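# Insert the pale stick to lock the wooden puzzle

## Task

Slide the light-colored stick through the wooden puzzle's square opening until equal lengths protrude on each side and all six bars are locked. The puzzle must end up sitting on the table surface, or on a flat item lying on the table, without touching anything attached to the table. Then release everything and move the grippers away. The assembly must stay together with no help from the robot.

## Robot and tools

Robot: two arms, left_arm and right_arm, each ending in a two-finger parallel gripper. The names are labels only and do not match the left or right of any picture. left_arm is mounted on the +y side.

World frame: the origin lies on the table surface midway between the arms, +x points out across the table, and +z points up. The state line (left_arm: ... | right_arm: ...) gives each gripper's end_effector_position in metres and its orientation as end_effector_quat_wxyz in this frame. These readings can be somewhat wrong, more so when an arm reaches far. In each gripper's own frame the fingers extend along +z and close along y. The reported point sits between the finger pads, a little under 1 cm behind the tips.

Joint ranges in rad, base to hand: waist -2.618 to 3.054, shoulder 0.000 to 3.142, elbow 0.000 to 3.142, wrist pitch -1.571 to 1.571, wrist yaw -1.571 to 1.571, wrist roll -2.094 to 2.094. An elbow cannot go fully straight.

The row format (used by execute_actions and move): one flat list of 14 numbers, each in [-1, 1], covering both arms even if only one moves. The order is dx, dy, dz, rx, ry, rz, opening for left_arm, then the same seven for right_arm. dx to rz are an offset, not a pose. They are expressed in that gripper's own axes and counted from the gripper's pose in the latest result that showed it. Before any such result exists in the scene, and for the second or later call within one reply, they count from where the gripper is when the action begins. Scale: 1.0 equals 0.6 m of travel or 180 degrees of turn. rx, ry, rz together form a single rotation vector. opening is absolute, not an offset: +1 is fully open (0.087 m) and -1 is shut. All-zero offsets do not mean hold still; they pull the gripper back to its reference pose.

execute_actions: argument actions, a list holding zero or one item, plus optional pictures (boolean, whether camera images come back). An empty list only reports the state. An item with rows (1 to 15 rows) and steps (1 to 15, default 15) drives the robot for that many steps of 1/30 s. Each row is used for one step, and the last row repeats if rows run out. Every row is measured from the same reference pose, so rows do not accumulate. An item with only steps (up to 300) is a wait counted from the previous result, with your reply time included. A refused call sends nothing.

move: argument target, one 14-number row as above, and speed, the top path speed in m/s from 0.002 to 0.5 (default 0.25); rotation is capped at twice that figure in rad/s. Each gripper follows a straight path toward its target, and both paths finish together, lasting 0.5 to 10 s; paths needing longer are cut off at 10 s. Grippers rotate the short way. Paths ignore obstacles and the other arm. Grippers lag, wander and can overshoot speed, especially with a nearly straight arm. The opening is sent when the move starts. The result adds a move: line giving the ending (done, off_target, moving, held, fault), the limits that acted, and each gripper's remaining distance. limits=paced means the sent pose was clipped; limits=held means steps were blocked, after which the arm may jump fast. If only one arm is named, the other finished.

wait: argument seconds, 0 to 10. Nothing new is sent; fingers already moving keep moving, and each arm continues at most to its last clipped pose.

zoom_image: camera (cam_high, cam_low, cam_left_wrist or cam_right_wrist) and region [x0, y0, x1, y1] in pixels of that camera's latest image, origin top-left, at most 504 by 504. All cameras are 896x504. cam_high looks down from about pos_world=[0.388992, -0.826827, 1.31683]; cam_low views from the far side near pos_world=[1.55267, -0.316369, 0.508973]; the wrist cameras ride on the hands. Calibration (K, distortion D, T_world_to_cam) was given in OpenCV conventions and may be off by a couple of degrees and millimetres.

finished_scene: argument scene, the integer number of the current scene. It cannot be undone and reports whether the goal was met. Answering without any tool call ends the run.

Control facts: every step, the commanded pose is limited to 70 mm and 16 degrees from the measured pose, then reached by damped inverse kinematics that favours position over orientation. Joint friction can leave the gripper up to about 31 mm short, so tiny commands may do nothing; check the result and send the remainder. The simulation keeps running while you compose a reply. A Hand target line shows where each gripper is currently being driven.

Gripping: grip_measured uses the same scale as opening; the last Joint positions value is the opening in metres. Readings can be off by about 1 mm. To hold something, keep commanding about 0.02 below grip_measured; less than that grips more gently. Pads push up to roughly 20 N; closing quickly can squeeze harder, sometimes enough to spring the fingers open.

Other result lines: pose unreachable (the clearance check altered or blocked a command for the named arm), HELD (steps where a command was not sent), FAULT (an arm stopped), MOTOR HOT (a motor at 75 °C or more; at 90 °C that arm halts for 10 seconds, at 100 °C it goes limp and drops), OVER-TEMPERATURE FAULT, and joint torques, which include offsets and noise and are unreliable for sensing contact.

Avoid: knocking or placing anything off the table (automatic failure), arms striking or pressing on each other, fast contacts and targets set deep past a contact point, drops and slips, and long heavy holds that heat motors. Small unexpected tugs on held parts or nudges to loose objects can occur.

Each tool is called after "Request:" by a JSON object that holds its "op" and its "data", one argument or row to a line.

## Session

I'll start by looking at the current state.

Request:
{"op": "execute_actions", "data": {
  "actions": []
}}

Scene clock: 0.00 s of 7800.00 s.
left_arm: end_effector_position=(+0.4952, -0.0840, +0.3186) grip_measured=+1.000 end_effector_quat_wxyz=(+0.716, +0.110, +0.664, -0.187) | right_arm: end_effector_position=(+0.3120, -0.6092, +0.2530) grip_measured=+0.980 end_effector_quat_wxyz=(+0.293, -0.276, +0.737, -0.544)
Joint positions: left_arm=[-0.875  1.937  1.602  0.437 -0.379 -0.053  0.087] | right_arm=[-0.512  1.413  0.948  0.222  0.142 -1.4    0.087]
Joint velocities: left_arm=[-0.007 -0.002 -0.007  0.037  0.066 -0.051  0.   ] | right_arm=[-0.007  0.007 -0.007 -0.037  0.007 -0.037 -0.002]
Joint torques (N m, as the arm reports them, + toward a larger angle): no reading
Hand target (left_arm): +0.495, -0.084, +0.319; +0.716, +0.110, +0.664, -0.187
Hand target (right_arm): +0.312, -0.609, +0.253; +0.293, -0.276, +0.737, -0.544

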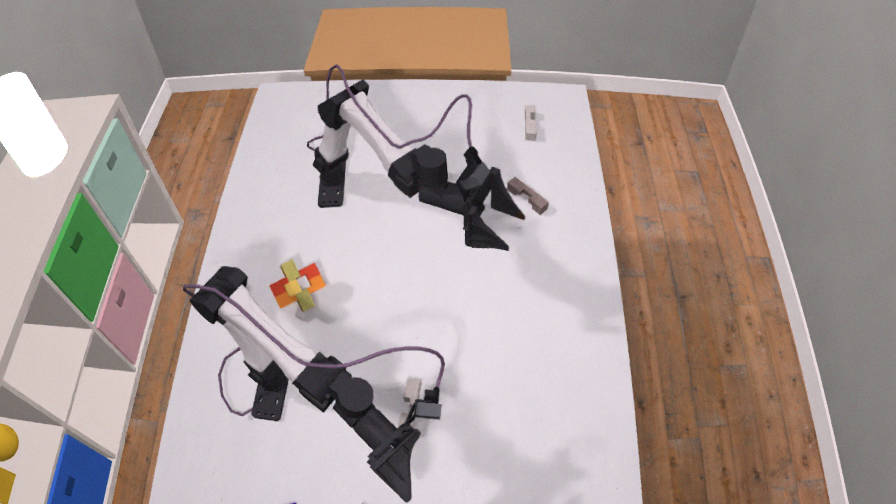

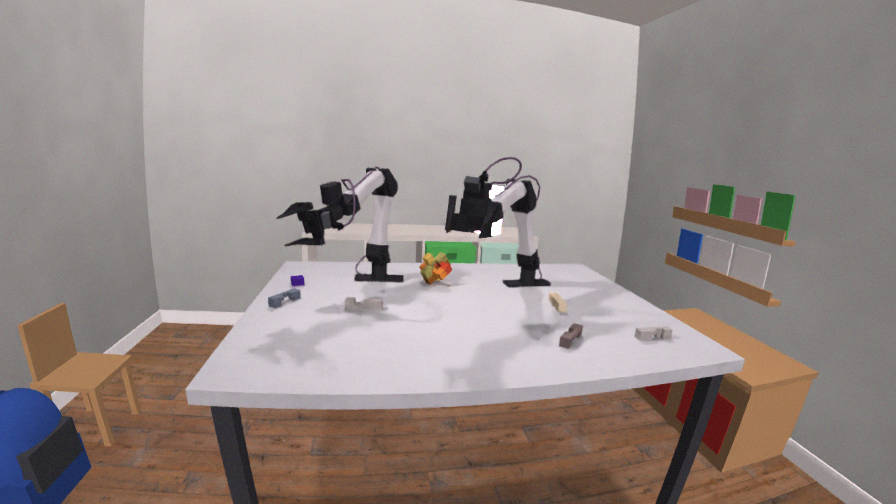

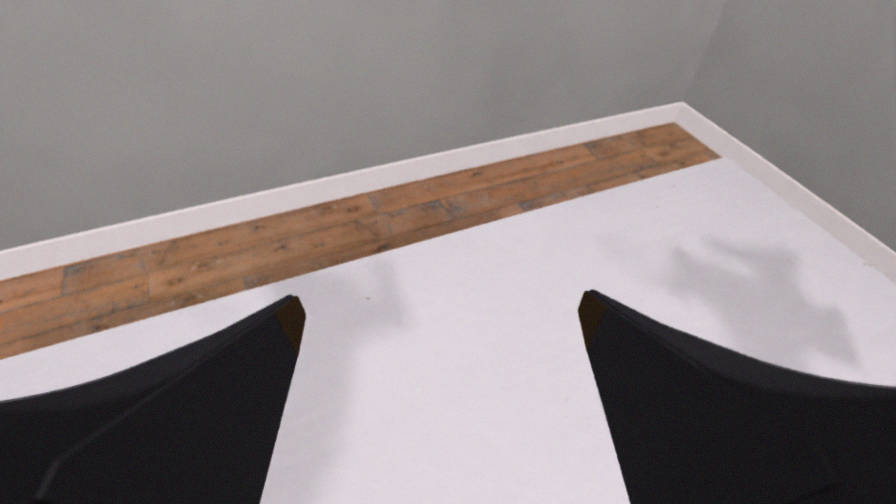

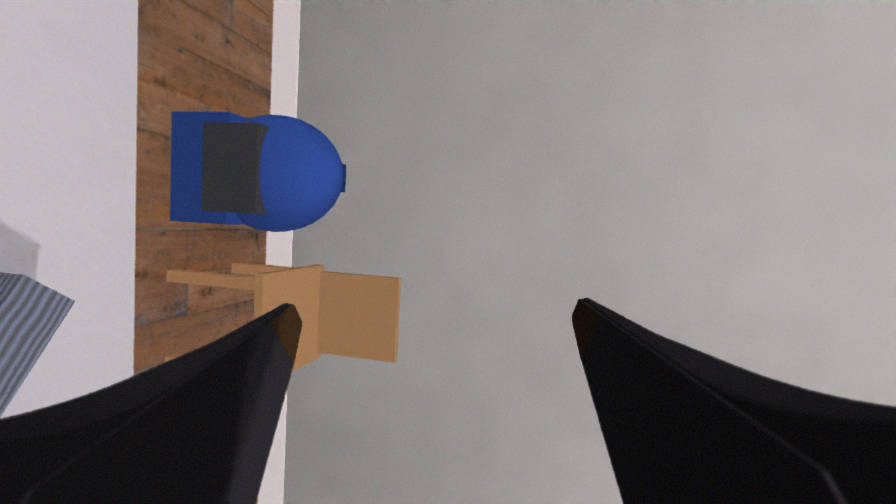

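Request:
{"op": "zoom_image", "data": {
  "camera": "cam_high",
  "region": [240, 240, 360, 330]
}}

Request:
{"op": "zoom_image", "data": {
  "camera": "cam_low",
  "region": [390, 230, 490, 300]
}}

Request:
{"op": "zoom_image", "data": {
  "camera": "cam_low",
  "region": [500, 270, 700, 370]
}}

Request:
{"op": "zoom_image", "data": {
  "camera": "cam_low",
  "region": [240, 250, 420, 340]
}}

Region (240, 240, 360, 330) of cam_high's 896x504 image, scaled by 4.200, with more detail than that image has; it fills the top 378 rows of this view, and the rest is white.

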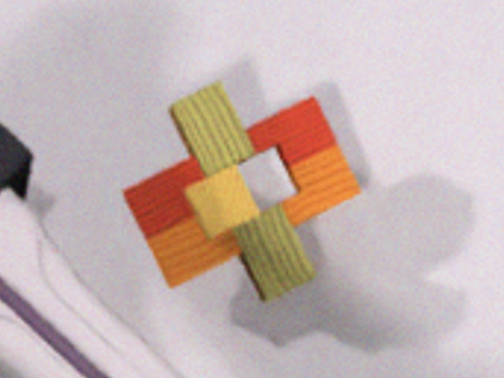

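Region (390, 230, 490, 300) of cam_low's 896x504 image, scaled by 5.040, with more detail than that image has; it fills the top 353 rows of this view, and the rest is white.

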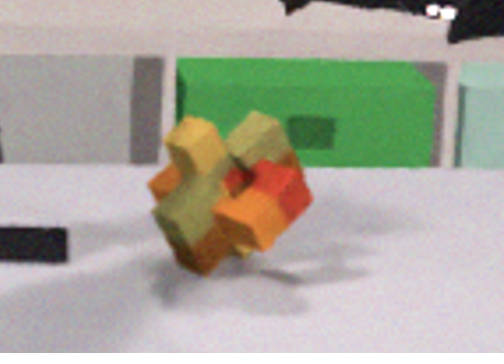

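Region (500, 270, 700, 370) of cam_low's 896x504 image, scaled by 2.520, with more detail than that image has.

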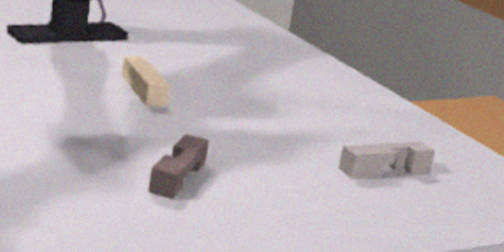

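Region (240, 250, 420, 340) of cam_low's 896x504 image, scaled by 2.800, with more detail than that image has.

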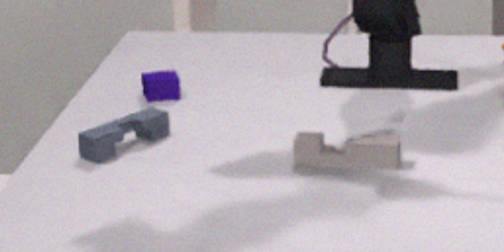

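Request:
{"op": "move", "data": {
  "target": [0.1628,0.4855,-0.6245,-0.1420,0.2422,-0.0136,1, -0.3598,0.1385,-0.3433,-0.2577,-0.0314,0.3287,1],
  "speed": 0.25
}}

Scene clock: 111.07 s of 7800.00 s.
left_arm: end_effector_position=(+0.2850, +0.3182, +0.1735) grip_measured=+1.000 end_effector_quat_wxyz=(+0.438, -0.005, +0.899, +0.007) | right_arm: end_effector_position=(+0.3036, -0.3040, +0.2385) grip_measured=+0.980 end_effector_quat_wxyz=(+0.412, +0.000, +0.911, -0.012)
Joint positions: left_arm=[-0.022  0.822  0.794 -0.636  0.025  0.031  0.087] | right_arm=[ 0.088  1.258  1.299 -0.763  0.042  0.008  0.087]
Joint velocities: left_arm=[ 0.002 -0.022 -0.012  0.007  0.051 -0.022  0.   ] | right_arm=[-0.007 -0.002  0.007 -0.022  0.007  0.051  0.   ]
Joint torques (N m, as the arm reports them, + toward a larger angle): left_arm=[ 0.48 -2.    6.97  1.85  0.26  0.13] | right_arm=[ 0.64 -5.15  7.4   2.11 -0.08  0.21]
Hand target (left_arm): +0.277, +0.318, +0.165; +0.426, -0.002, +0.905, +0.005
Hand target (right_arm): +0.301, -0.300, +0.247; +0.419, -0.001, +0.908, -0.005
Off the commanded pose (left_arm): 0.014 m, 2 deg.
Off the commanded pose (right_arm): 0.013 m, 2 deg.
After step 90, 104.77 s passed at rest.
move: off_target (left_arm, right_arm)
camera_calibration (this result's frames):
cam_left_wrist: T_world_to_cam=[[0.00838497, -0.999964, 0.00122687, 0.315787], [-0.99955, -0.00841682, -0.0287818, 0.310838], [0.0287911, -0.000984979, -0.999585, 0.303965], [0, 0, 0, 1]] pos_world=[0.299299, 0.318691, 0.312397]
cam_right_wrist: T_world_to_cam=[[-0.0382081, -0.998317, 0.0436383, -0.308007], [-0.998675, 0.0396549, 0.0327851, 0.323025], [-0.0344604, -0.0423279, -0.998509, 0.37375], [0, 0, 0, 1]] pos_world=[0.323708, -0.304478, 0.376044]

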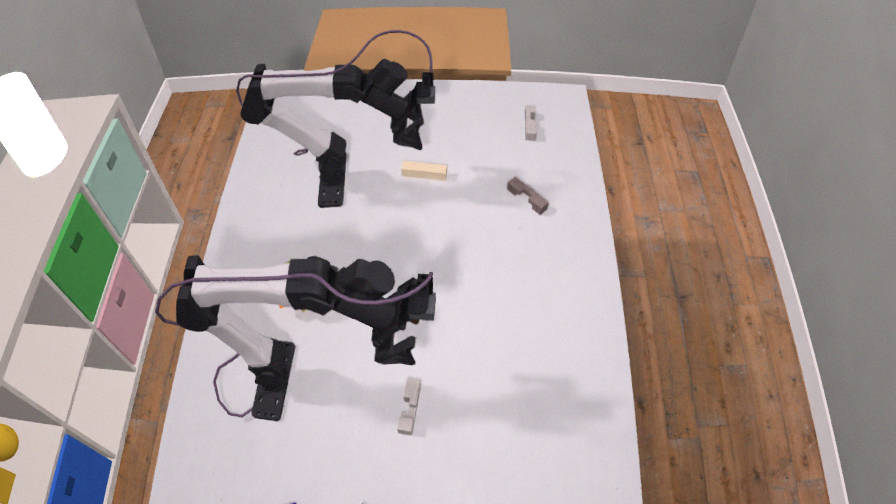

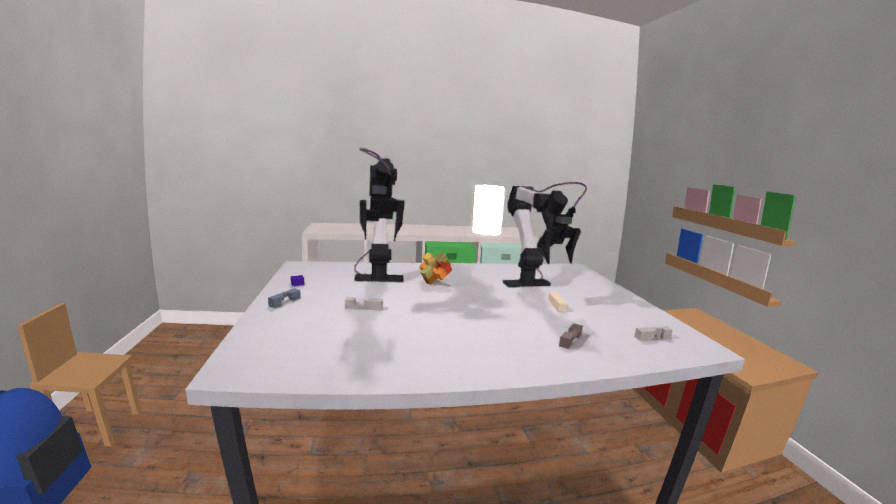

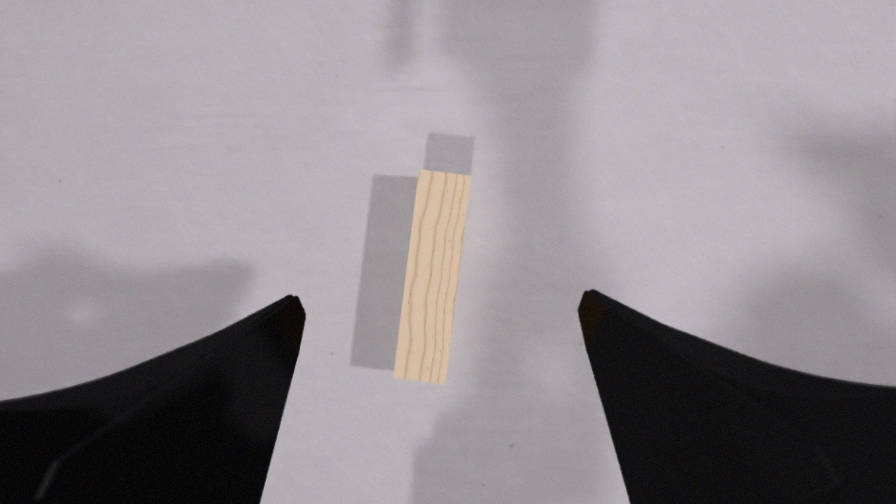

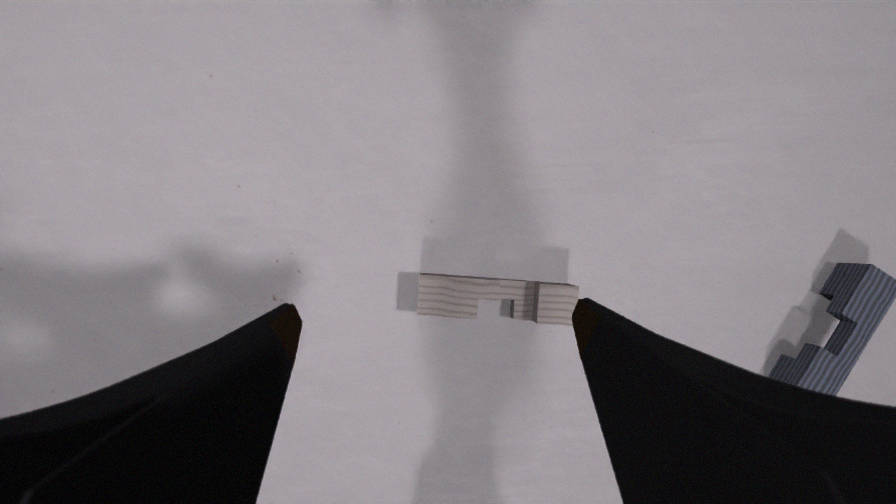

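Request:
{"op": "zoom_image", "data": {
  "camera": "cam_left_wrist",
  "region": [310, 150, 560, 400]
}}

Request:
{"op": "zoom_image", "data": {
  "camera": "cam_right_wrist",
  "region": [400, 230, 600, 350]
}}

Region (310, 150, 560, 400) of cam_left_wrist's 896x504 image, scaled by 2.016, with more detail than that image has.

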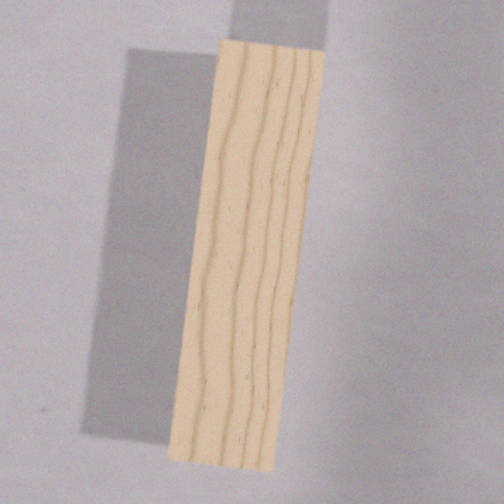

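Region (400, 230, 600, 350) of cam_right_wrist's 896x504 image, scaled by 2.520, with more detail than that image has; it fills the top 302 rows of this view, and the rest is white.

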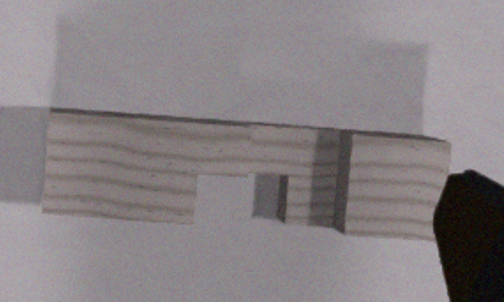

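Request:
{"op": "move", "data": {
  "target": [0,0,0,0,0,0,1, 0.3607,0.3525,-0.3502,-0.3642,-0.0111,-0.3055,1],
  "speed": 0.25
}}

Scene clock: 197.33 s of 7800.00 s.
left_arm: end_effector_position=(+0.2849, +0.3180, +0.1733) grip_measured=+1.000 end_effector_quat_wxyz=(+0.438, -0.004, +0.899, +0.007) | right_arm: end_effector_position=(+0.0080, -0.0951, +0.2090) grip_measured=+0.980 end_effector_quat_wxyz=(-0.312, +0.618, -0.667, -0.274)
Joint positions: left_arm=[-0.022  0.822  0.794 -0.636  0.026  0.033  0.087] | right_arm=[ 1.328  0.759  0.966 -0.931 -0.152 -0.159  0.087]
Joint velocities: left_arm=[-0.002 -0.017 -0.007 -0.037 -0.022 -0.007  0.   ] | right_arm=[ 0.002  0.002  0.017 -0.022 -0.051 -0.051 -0.001]
Joint torques (N m, as the arm reports them, + toward a larger angle): left_arm=[-0.21 -0.85  8.29  2.08  0.19 -0.04] | right_arm=[ 0.7   1.21  4.58  2.35 -0.06  0.08]
Hand target (left_arm): +0.285, +0.318, +0.173; +0.438, -0.005, +0.899, +0.008
Hand target (right_arm): +0.008, -0.092, +0.201; -0.306, +0.619, -0.671, -0.271
Off the commanded pose (left_arm): 0.000 m, 0 deg.
Off the commanded pose (right_arm): 0.006 m, 1 deg.
After step 90, 79.80 s passed at rest.
move: done
camera_calibration (this result's frames):
cam_left_wrist: T_world_to_cam=[[0.0060089, -0.999982, 0.000699701, 0.316366], [-0.999589, -0.00602616, -0.0280425, 0.309823], [0.0280462, -0.000530908, -0.999606, 0.303913], [0, 0, 0, 1]] pos_world=[0.299271, 0.318389, 0.31226]
cam_right_wrist: T_world_to_cam=[[0.992731, -0.112972, 0.0415135, -0.0330809], [-0.114052, -0.993169, 0.0246333, -0.0831614], [0.0384471, -0.0291889, -0.998834, 0.343716], [0, 0, 0, 1]] pos_world=[0.0101408, -0.0762979, 0.346737]

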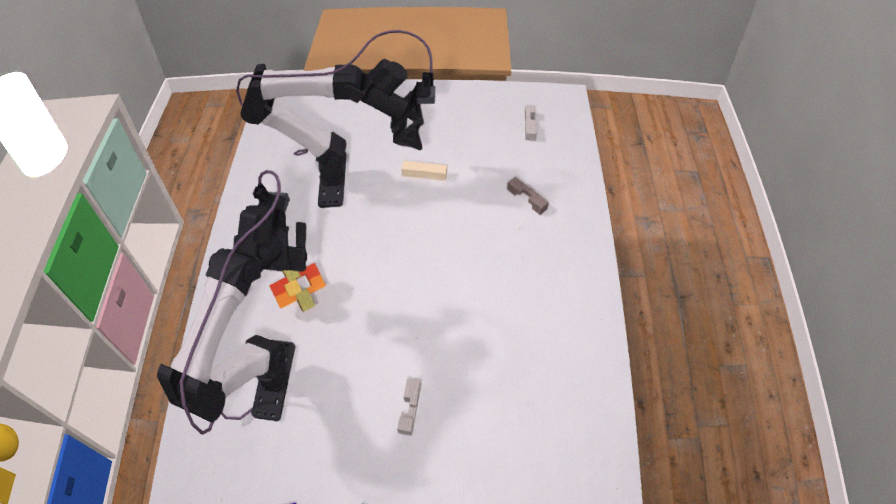

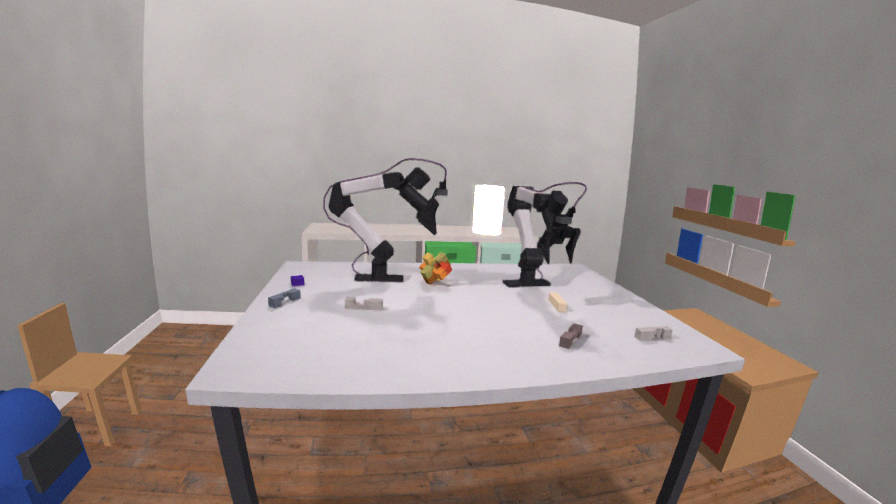

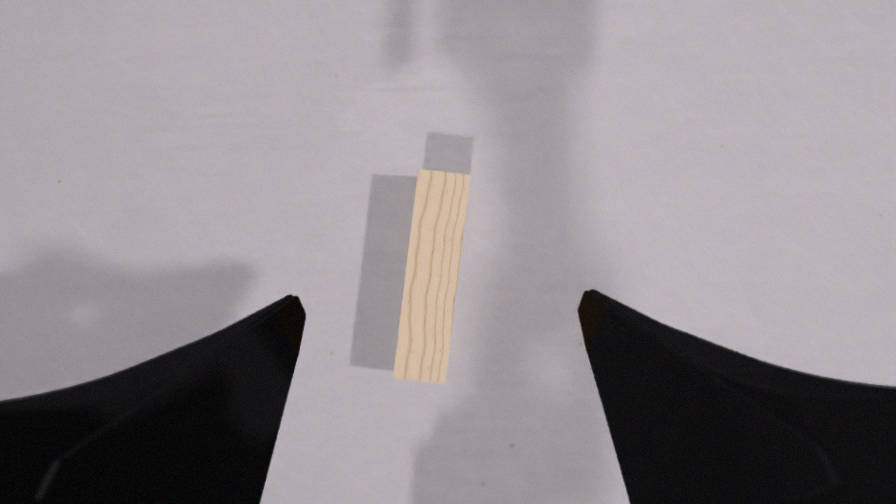

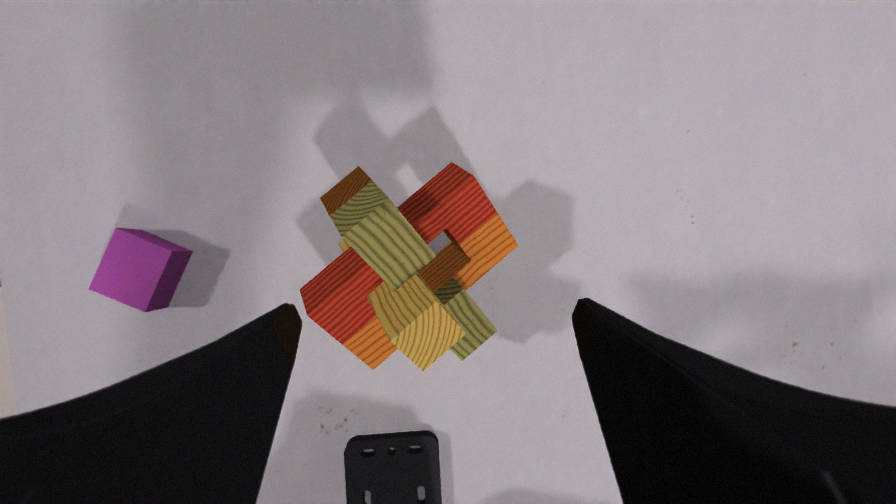

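Request:
{"op": "zoom_image", "data": {
  "camera": "cam_right_wrist",
  "region": [285, 140, 535, 390]
}}

Region (285, 140, 535, 390) of cam_right_wrist's 896x504 image, scaled by 2.016, with more detail than that image has.

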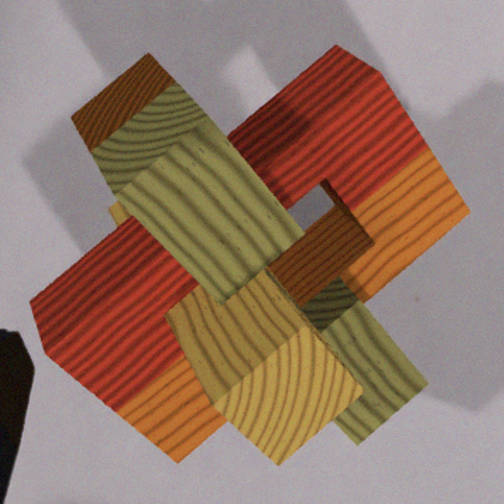

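Request:
{"op": "move", "data": {
  "target": [0.069,0.0058,0.1643,0.0215,0.2881,0.0372,1, 0.1725,0.1502,0.0225,-0.1043,-0.0056,-0.6609,1],
  "speed": 0.25
}}

Scene clock: 322.00 s of 7800.00 s.
left_arm: end_effector_position=(+0.3363, +0.3246, +0.0775) grip_measured=+1.000 end_effector_quat_wxyz=(+0.008, +0.045, +0.999, -0.004) | right_arm: end_effector_position=(-0.0833, -0.1406, +0.1272) grip_measured=+0.980 end_effector_quat_wxyz=(-0.323, +0.918, +0.228, +0.034)
Joint positions: left_arm=[-0.032  1.869  1.477 -1.164  0.01   0.133  0.087] | right_arm=[ 2.649  0.603  0.603 -1.11   0.492 -1.158  0.087]
Joint velocities: left_arm=[-0.017  0.007 -0.027 -0.022 -0.007  0.022  0.   ] | right_arm=[ 0.007  0.022  0.012  0.022  0.037 -0.051  0.   ]
Joint torques (N m, as the arm reports them, + toward a larger angle): left_arm=[-1.04 -8.72  8.62  0.32  0.14  0.1 ] | right_arm=[0.88 2.17 4.47 1.34 0.19 0.01]
Hand target (left_arm): +0.336, +0.324, +0.079; -0.000, +0.053, +0.999, +0.001
Hand target (right_arm): -0.079, -0.143, +0.119; -0.307, +0.919, +0.242, +0.053
Off the commanded pose (left_arm): 0.003 m, 2 deg.
Off the commanded pose (right_arm): 0.008 m, 2 deg.
After step 90, 117.00 s passed at rest.
move: done
camera_calibration (this result's frames):
cam_left_wrist: T_world_to_cam=[[-0.0855996, -0.996136, 0.0196298, 0.35082], [-0.646556, 0.0705282, 0.7596, 0.153946], [-0.758049, 0.0523296, -0.650095, 0.426751], [0, 0, 0, 1]] pos_world=[0.453063, 0.316276, 0.153604]
cam_right_wrist: T_world_to_cam=[[-0.435592, 0.666294, 0.605236, -0.0252874], [0.645803, -0.237064, 0.725768, -0.05632], [0.627055, 0.707003, -0.327032, 0.331206], [0, 0, 0, 1]] pos_world=[-0.182328, -0.230666, 0.164495]

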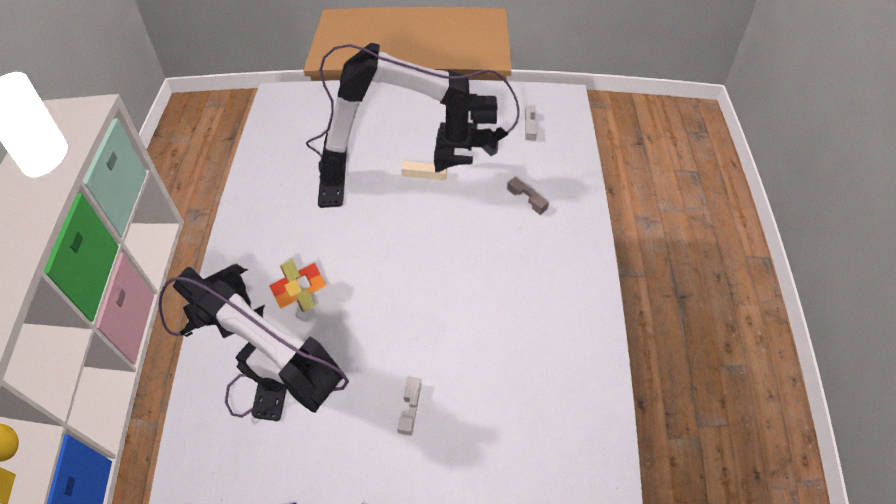

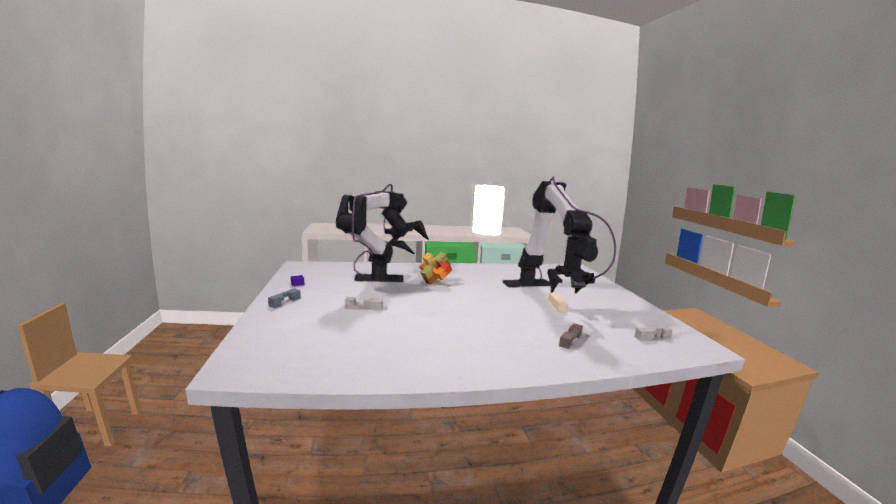

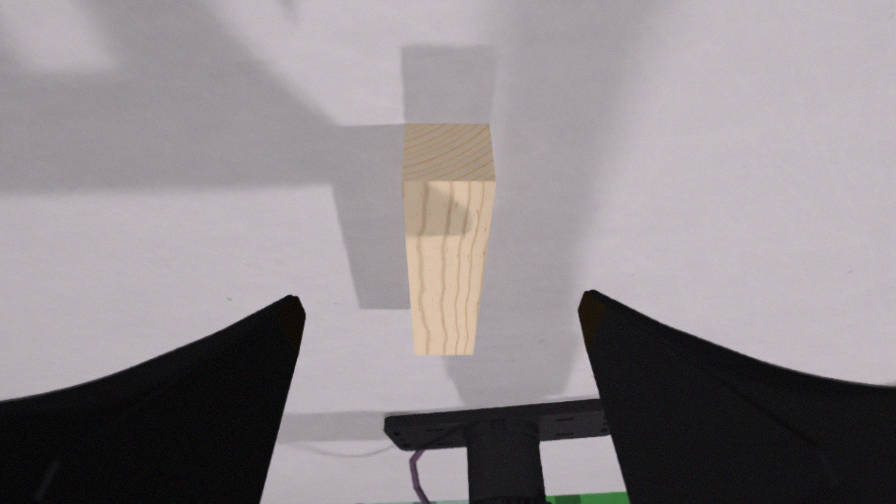

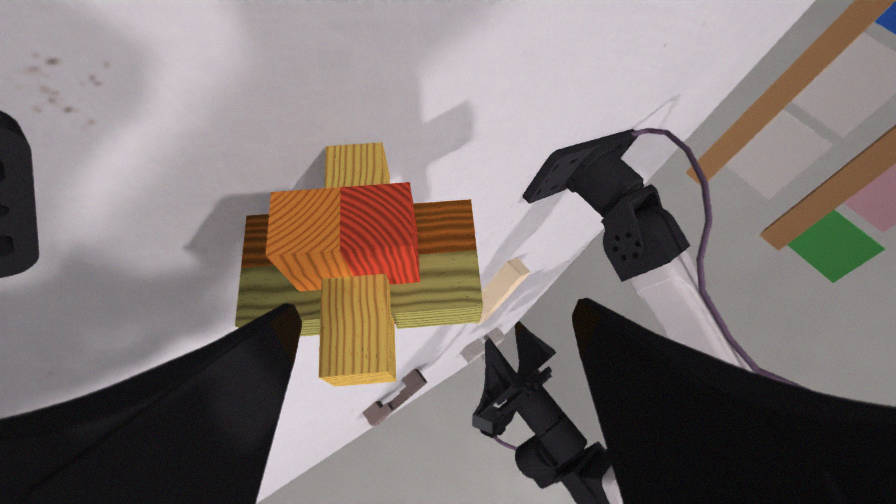

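Request:
{"op": "move", "data": {
  "target": [0.002,0,0.092,0,0,0,1, 0,0.0633,0.05,0,0,0,1],
  "speed": 0.1
}}

Scene clock: 354.13 s of 7800.00 s.
left_arm: end_effector_position=(+0.3376, +0.3246, +0.0299) grip_measured=+1.000 end_effector_quat_wxyz=(+0.012, +0.045, +0.999, -0.004) | right_arm: end_effector_position=(-0.0692, -0.1482, +0.0855) grip_measured=+0.980 end_effector_quat_wxyz=(-0.320, +0.918, +0.230, +0.039)
Joint positions: left_arm=[-0.032  1.909  1.337 -0.976  0.01   0.133  0.087] | right_arm=[ 2.643  0.48   0.426 -1.064  0.493 -1.167  0.087]
Joint velocities: left_arm=[ 0.002 -0.007 -0.012 -0.095 -0.066  0.022  0.   ] | right_arm=[ 0.002  0.002  0.002  0.037  0.007 -0.095  0.   ]
Joint torques (N m, as the arm reports them, + toward a larger angle): left_arm=[-0.31 -9.14  5.47  0.74  0.2   0.02] | right_arm=[-0.97  0.34  4.57  1.75  0.07  0.02]
Hand target (left_arm): +0.335, +0.325, +0.022; +0.007, +0.045, +0.999, -0.004
Hand target (right_arm): -0.070, -0.148, +0.081; -0.323, +0.918, +0.228, +0.034
Off the commanded pose (left_arm): 0.008 m, 1 deg.
Off the commanded pose (right_arm): 0.004 m, 1 deg.
After step 90, 28.03 s passed at rest.
move: done
camera_calibration (this result's frames):
cam_left_wrist: T_world_to_cam=[[-0.0857667, -0.996143, 0.0184997, 0.352013], [-0.653189, 0.0702402, 0.75393, 0.193391], [-0.752322, 0.0525782, -0.656694, 0.39501], [0, 0, 0, 1]] pos_world=[0.453686, 0.316303, 0.107085]
cam_right_wrist: T_world_to_cam=[[-0.443097, 0.667999, 0.597865, 0.0114986], [0.636902, -0.234764, 0.734331, -0.0380066], [0.63089, 0.706161, -0.321426, 0.313822], [0, 0, 0, 1]] pos_world=[-0.168686, -0.238213, 0.121906]

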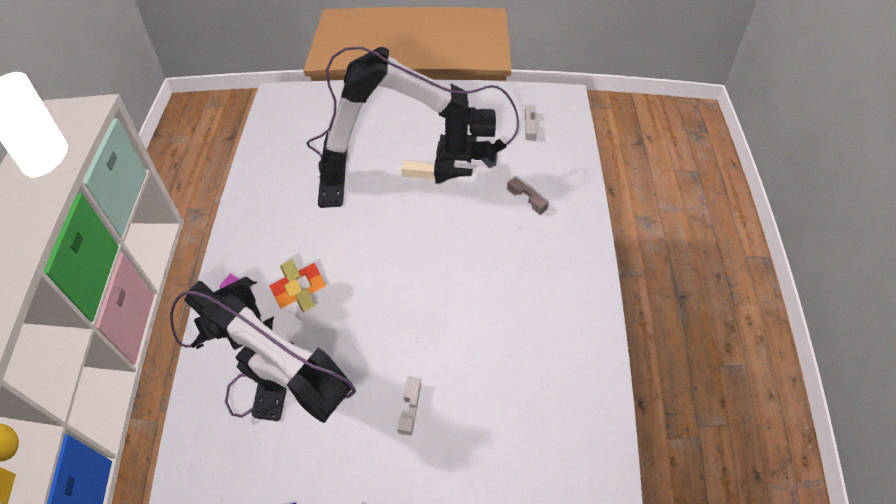

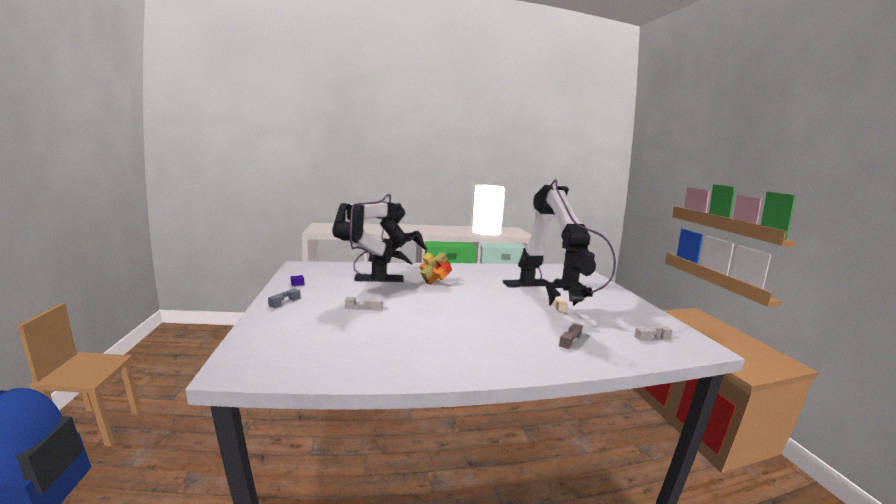

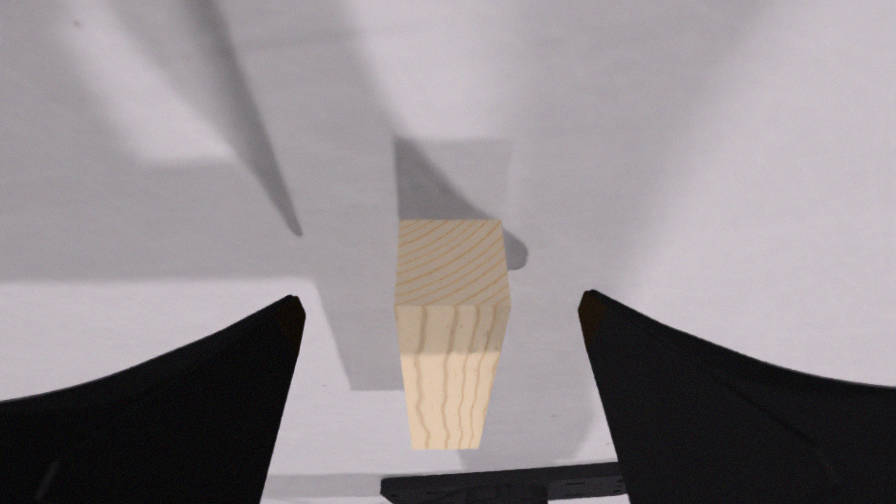

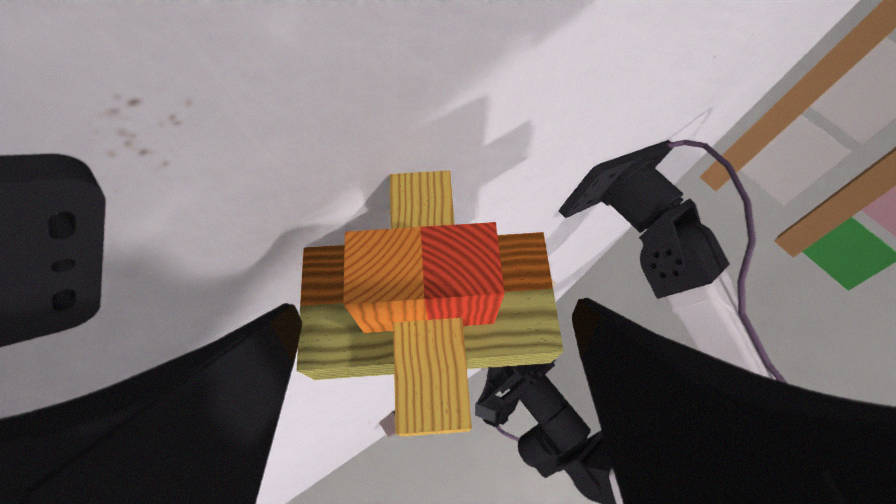

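Request:
{"op": "move", "data": {
  "target": [0,0,0.0233,0,0,0,1, 0.068,0.005,0.068,-0.008,0,-0.014,1],
  "speed": 0.08
}}

Scene clock: 373.33 s of 7800.00 s.
left_arm: end_effector_position=(+0.3455, +0.3250, +0.0289) grip_measured=+1.000 end_effector_quat_wxyz=(+0.028, +0.045, +0.999, -0.002) | right_arm: end_effector_position=(-0.0379, -0.1101, +0.0678) grip_measured=+0.980 end_effector_quat_wxyz=(-0.316, +0.915, +0.246, +0.040)
Joint positions: left_arm=[-0.032  1.909  1.337 -0.944  0.01   0.133  0.087] | right_arm=[ 1.936  0.448  0.325 -0.806  0.102 -1.825  0.087]
Joint velocities: left_arm=[-0.012  0.002 -0.022 -0.051 -0.037 -0.051  0.   ] | right_arm=[-0.007 -0.007 -0.002  0.022 -0.007 -0.007 -0.   ]
Joint torques (N m, as the arm reports them, + toward a larger angle): left_arm=[-0.3  -8.46  4.4   0.79  0.2   0.03] | right_arm=[-0.83  2.44  4.78  2.09 -0.18  0.03]
Hand target (left_arm): +0.337, +0.325, +0.016; +0.012, +0.045, +0.999, -0.004
Hand target (right_arm): -0.038, -0.111, +0.060; -0.307, +0.918, +0.248, +0.039
Off the commanded pose (left_arm): 0.015 m, 2 deg.
Off the commanded pose (right_arm): 0.008 m, 2 deg.
After step 90, 14.63 s passed at rest.
move: off_target (left_arm)
camera_calibration (this result's frames):
cam_left_wrist: T_world_to_cam=[[-0.0862872, -0.996166, 0.0144102, 0.353361], [-0.676709, 0.0692192, 0.73299, 0.208368], [-0.731177, 0.0534962, -0.680087, 0.393382], [0, 0, 0, 1]] pos_world=[0.459127, 0.316539, 0.10971]
cam_right_wrist: T_world_to_cam=[[-0.47036, 0.658397, 0.587601, 0.00912893], [0.632896, -0.212346, 0.744548, -0.0342853], [0.614983, 0.722096, -0.316817, 0.262272], [0, 0, 0, 1]] pos_world=[-0.1353, -0.202676, 0.103255]

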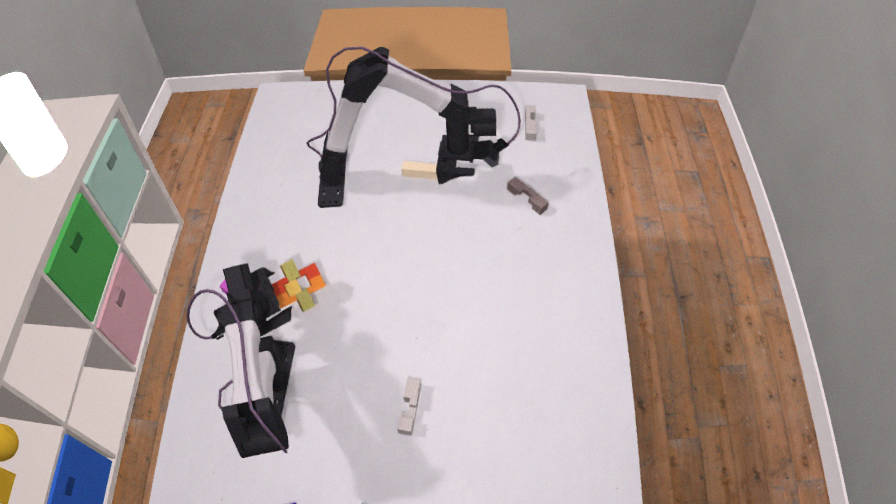

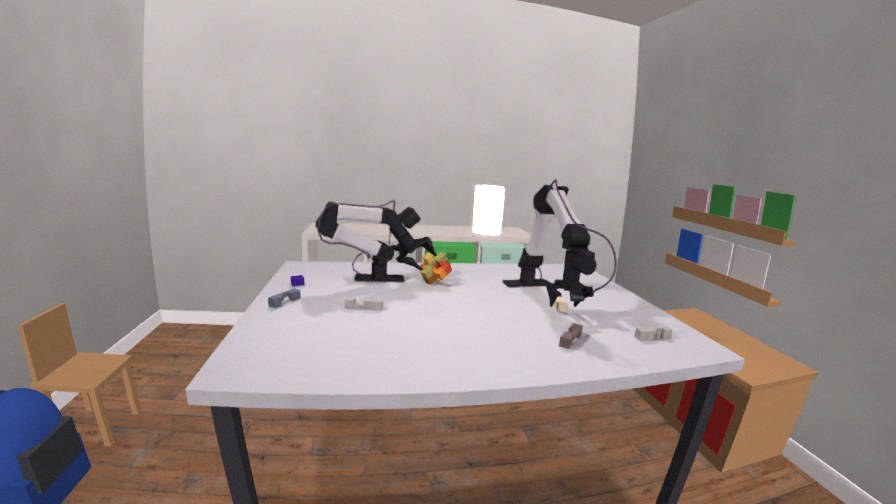

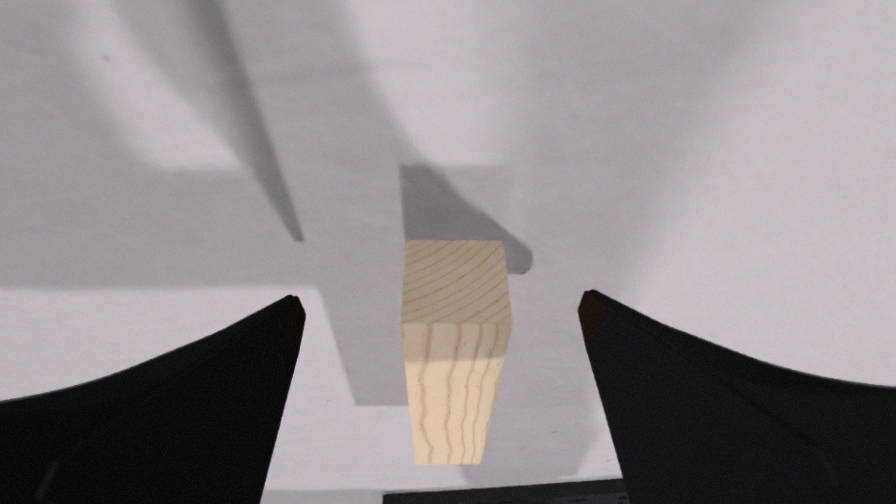

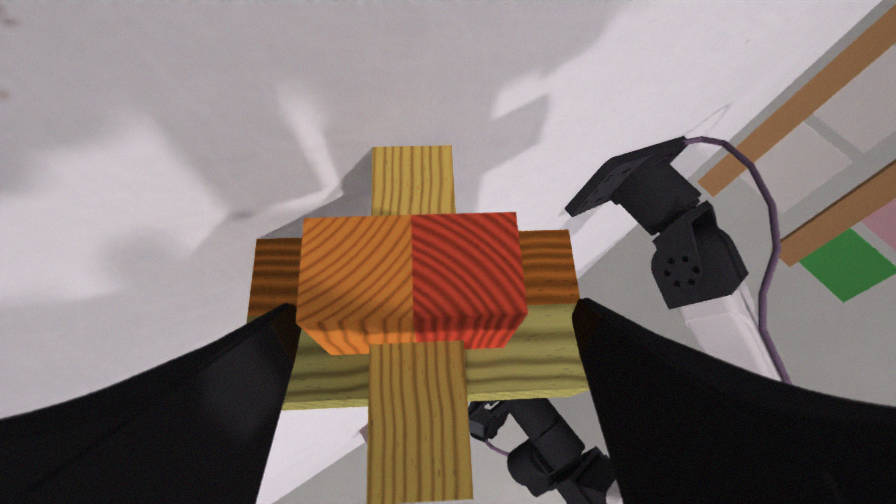

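Request:
{"op": "move", "data": {
  "target": [0.0098,-0.0078,-0.0525,0,0.0179,0.0085,1, 0,0.005,-0.05,0,0,0,1],
  "speed": 0.1
}}

Scene clock: 399.00 s of 7800.00 s.
left_arm: end_effector_position=(+0.3360, +0.3214, +0.0521) grip_measured=+1.000 end_effector_quat_wxyz=(-0.004, +0.050, +0.999, -0.005) | right_arm: end_effector_position=(-0.0338, -0.1294, +0.0812) grip_measured=+0.980 end_effector_quat_wxyz=(-0.306, +0.918, +0.248, +0.042)
Joint positions: left_arm=[-0.042  1.909  1.423 -1.094  0.01   0.133  0.087] | right_arm=[ 1.97   0.368  0.391 -0.977  0.123 -1.8    0.087]
Joint velocities: left_arm=[ 0.002 -0.002 -0.012 -0.095 -0.037 -0.007  0.   ] | right_arm=[ 0.007  0.002 -0.012 -0.081  0.051 -0.007 -0.001]
Joint torques (N m, as the arm reports them, + toward a larger angle): left_arm=[ -1.03 -10.64   8.6    0.25   0.14   0.06] | right_arm=[0.84 0.5  7.81 1.62 0.03 0.19]
Hand target (left_arm): +0.338, +0.321, +0.060; -0.000, +0.058, +0.998, -0.001
Hand target (right_arm): -0.034, -0.130, +0.089; -0.316, +0.915, +0.246, +0.041
Off the commanded pose (left_arm): 0.008 m, 1 deg.
Off the commanded pose (right_arm): 0.009 m, 1 deg.
After step 90, 21.63 s passed at rest.
move: done
camera_calibration (this result's frames):
cam_left_wrist: T_world_to_cam=[[-0.0957519, -0.995149, 0.0225734, 0.351072], [-0.628225, 0.0780064, 0.774111, 0.163957], [-0.772117, 0.0599414, -0.632647, 0.411625], [0, 0, 0, 1]] pos_world=[0.45444, 0.311906, 0.125567]
cam_right_wrist: T_world_to_cam=[[-0.476912, 0.669631, 0.569342, 0.0186354], [0.626276, -0.195605, 0.754664, -0.0498408], [0.616712, 0.716473, -0.326087, 0.278073], [0, 0, 0, 1]] pos_world=[-0.131389, -0.221459, 0.117679]

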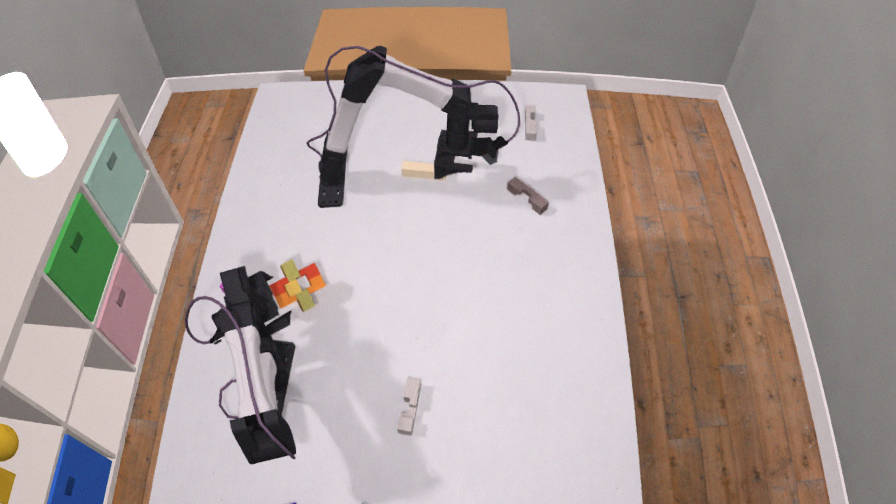

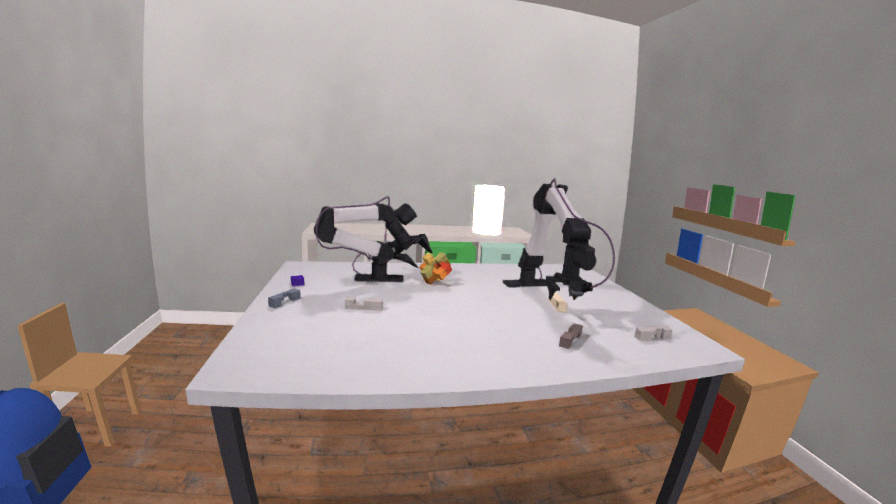

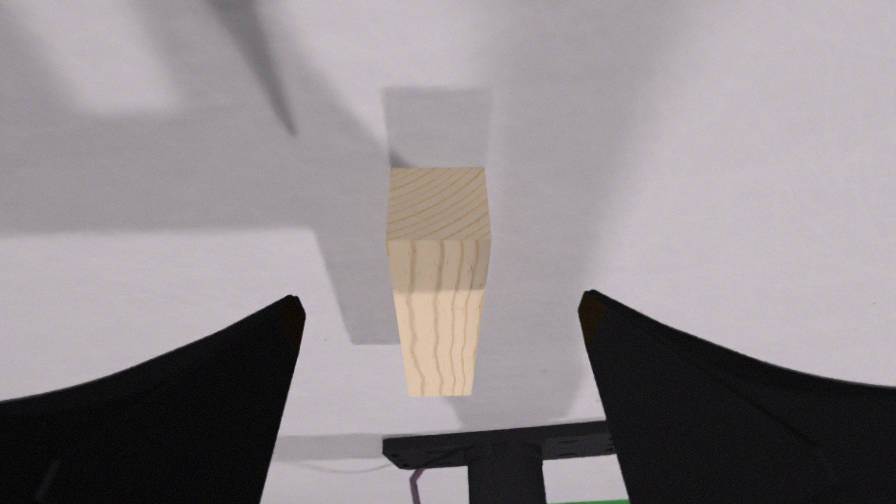

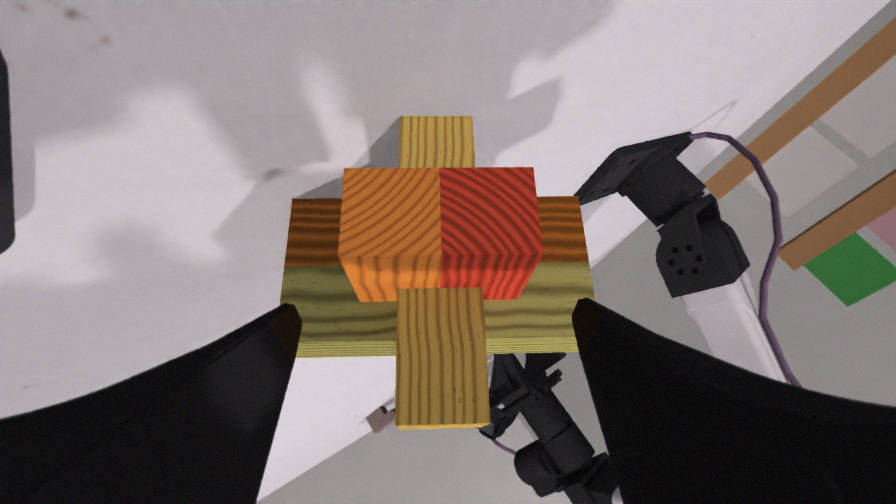

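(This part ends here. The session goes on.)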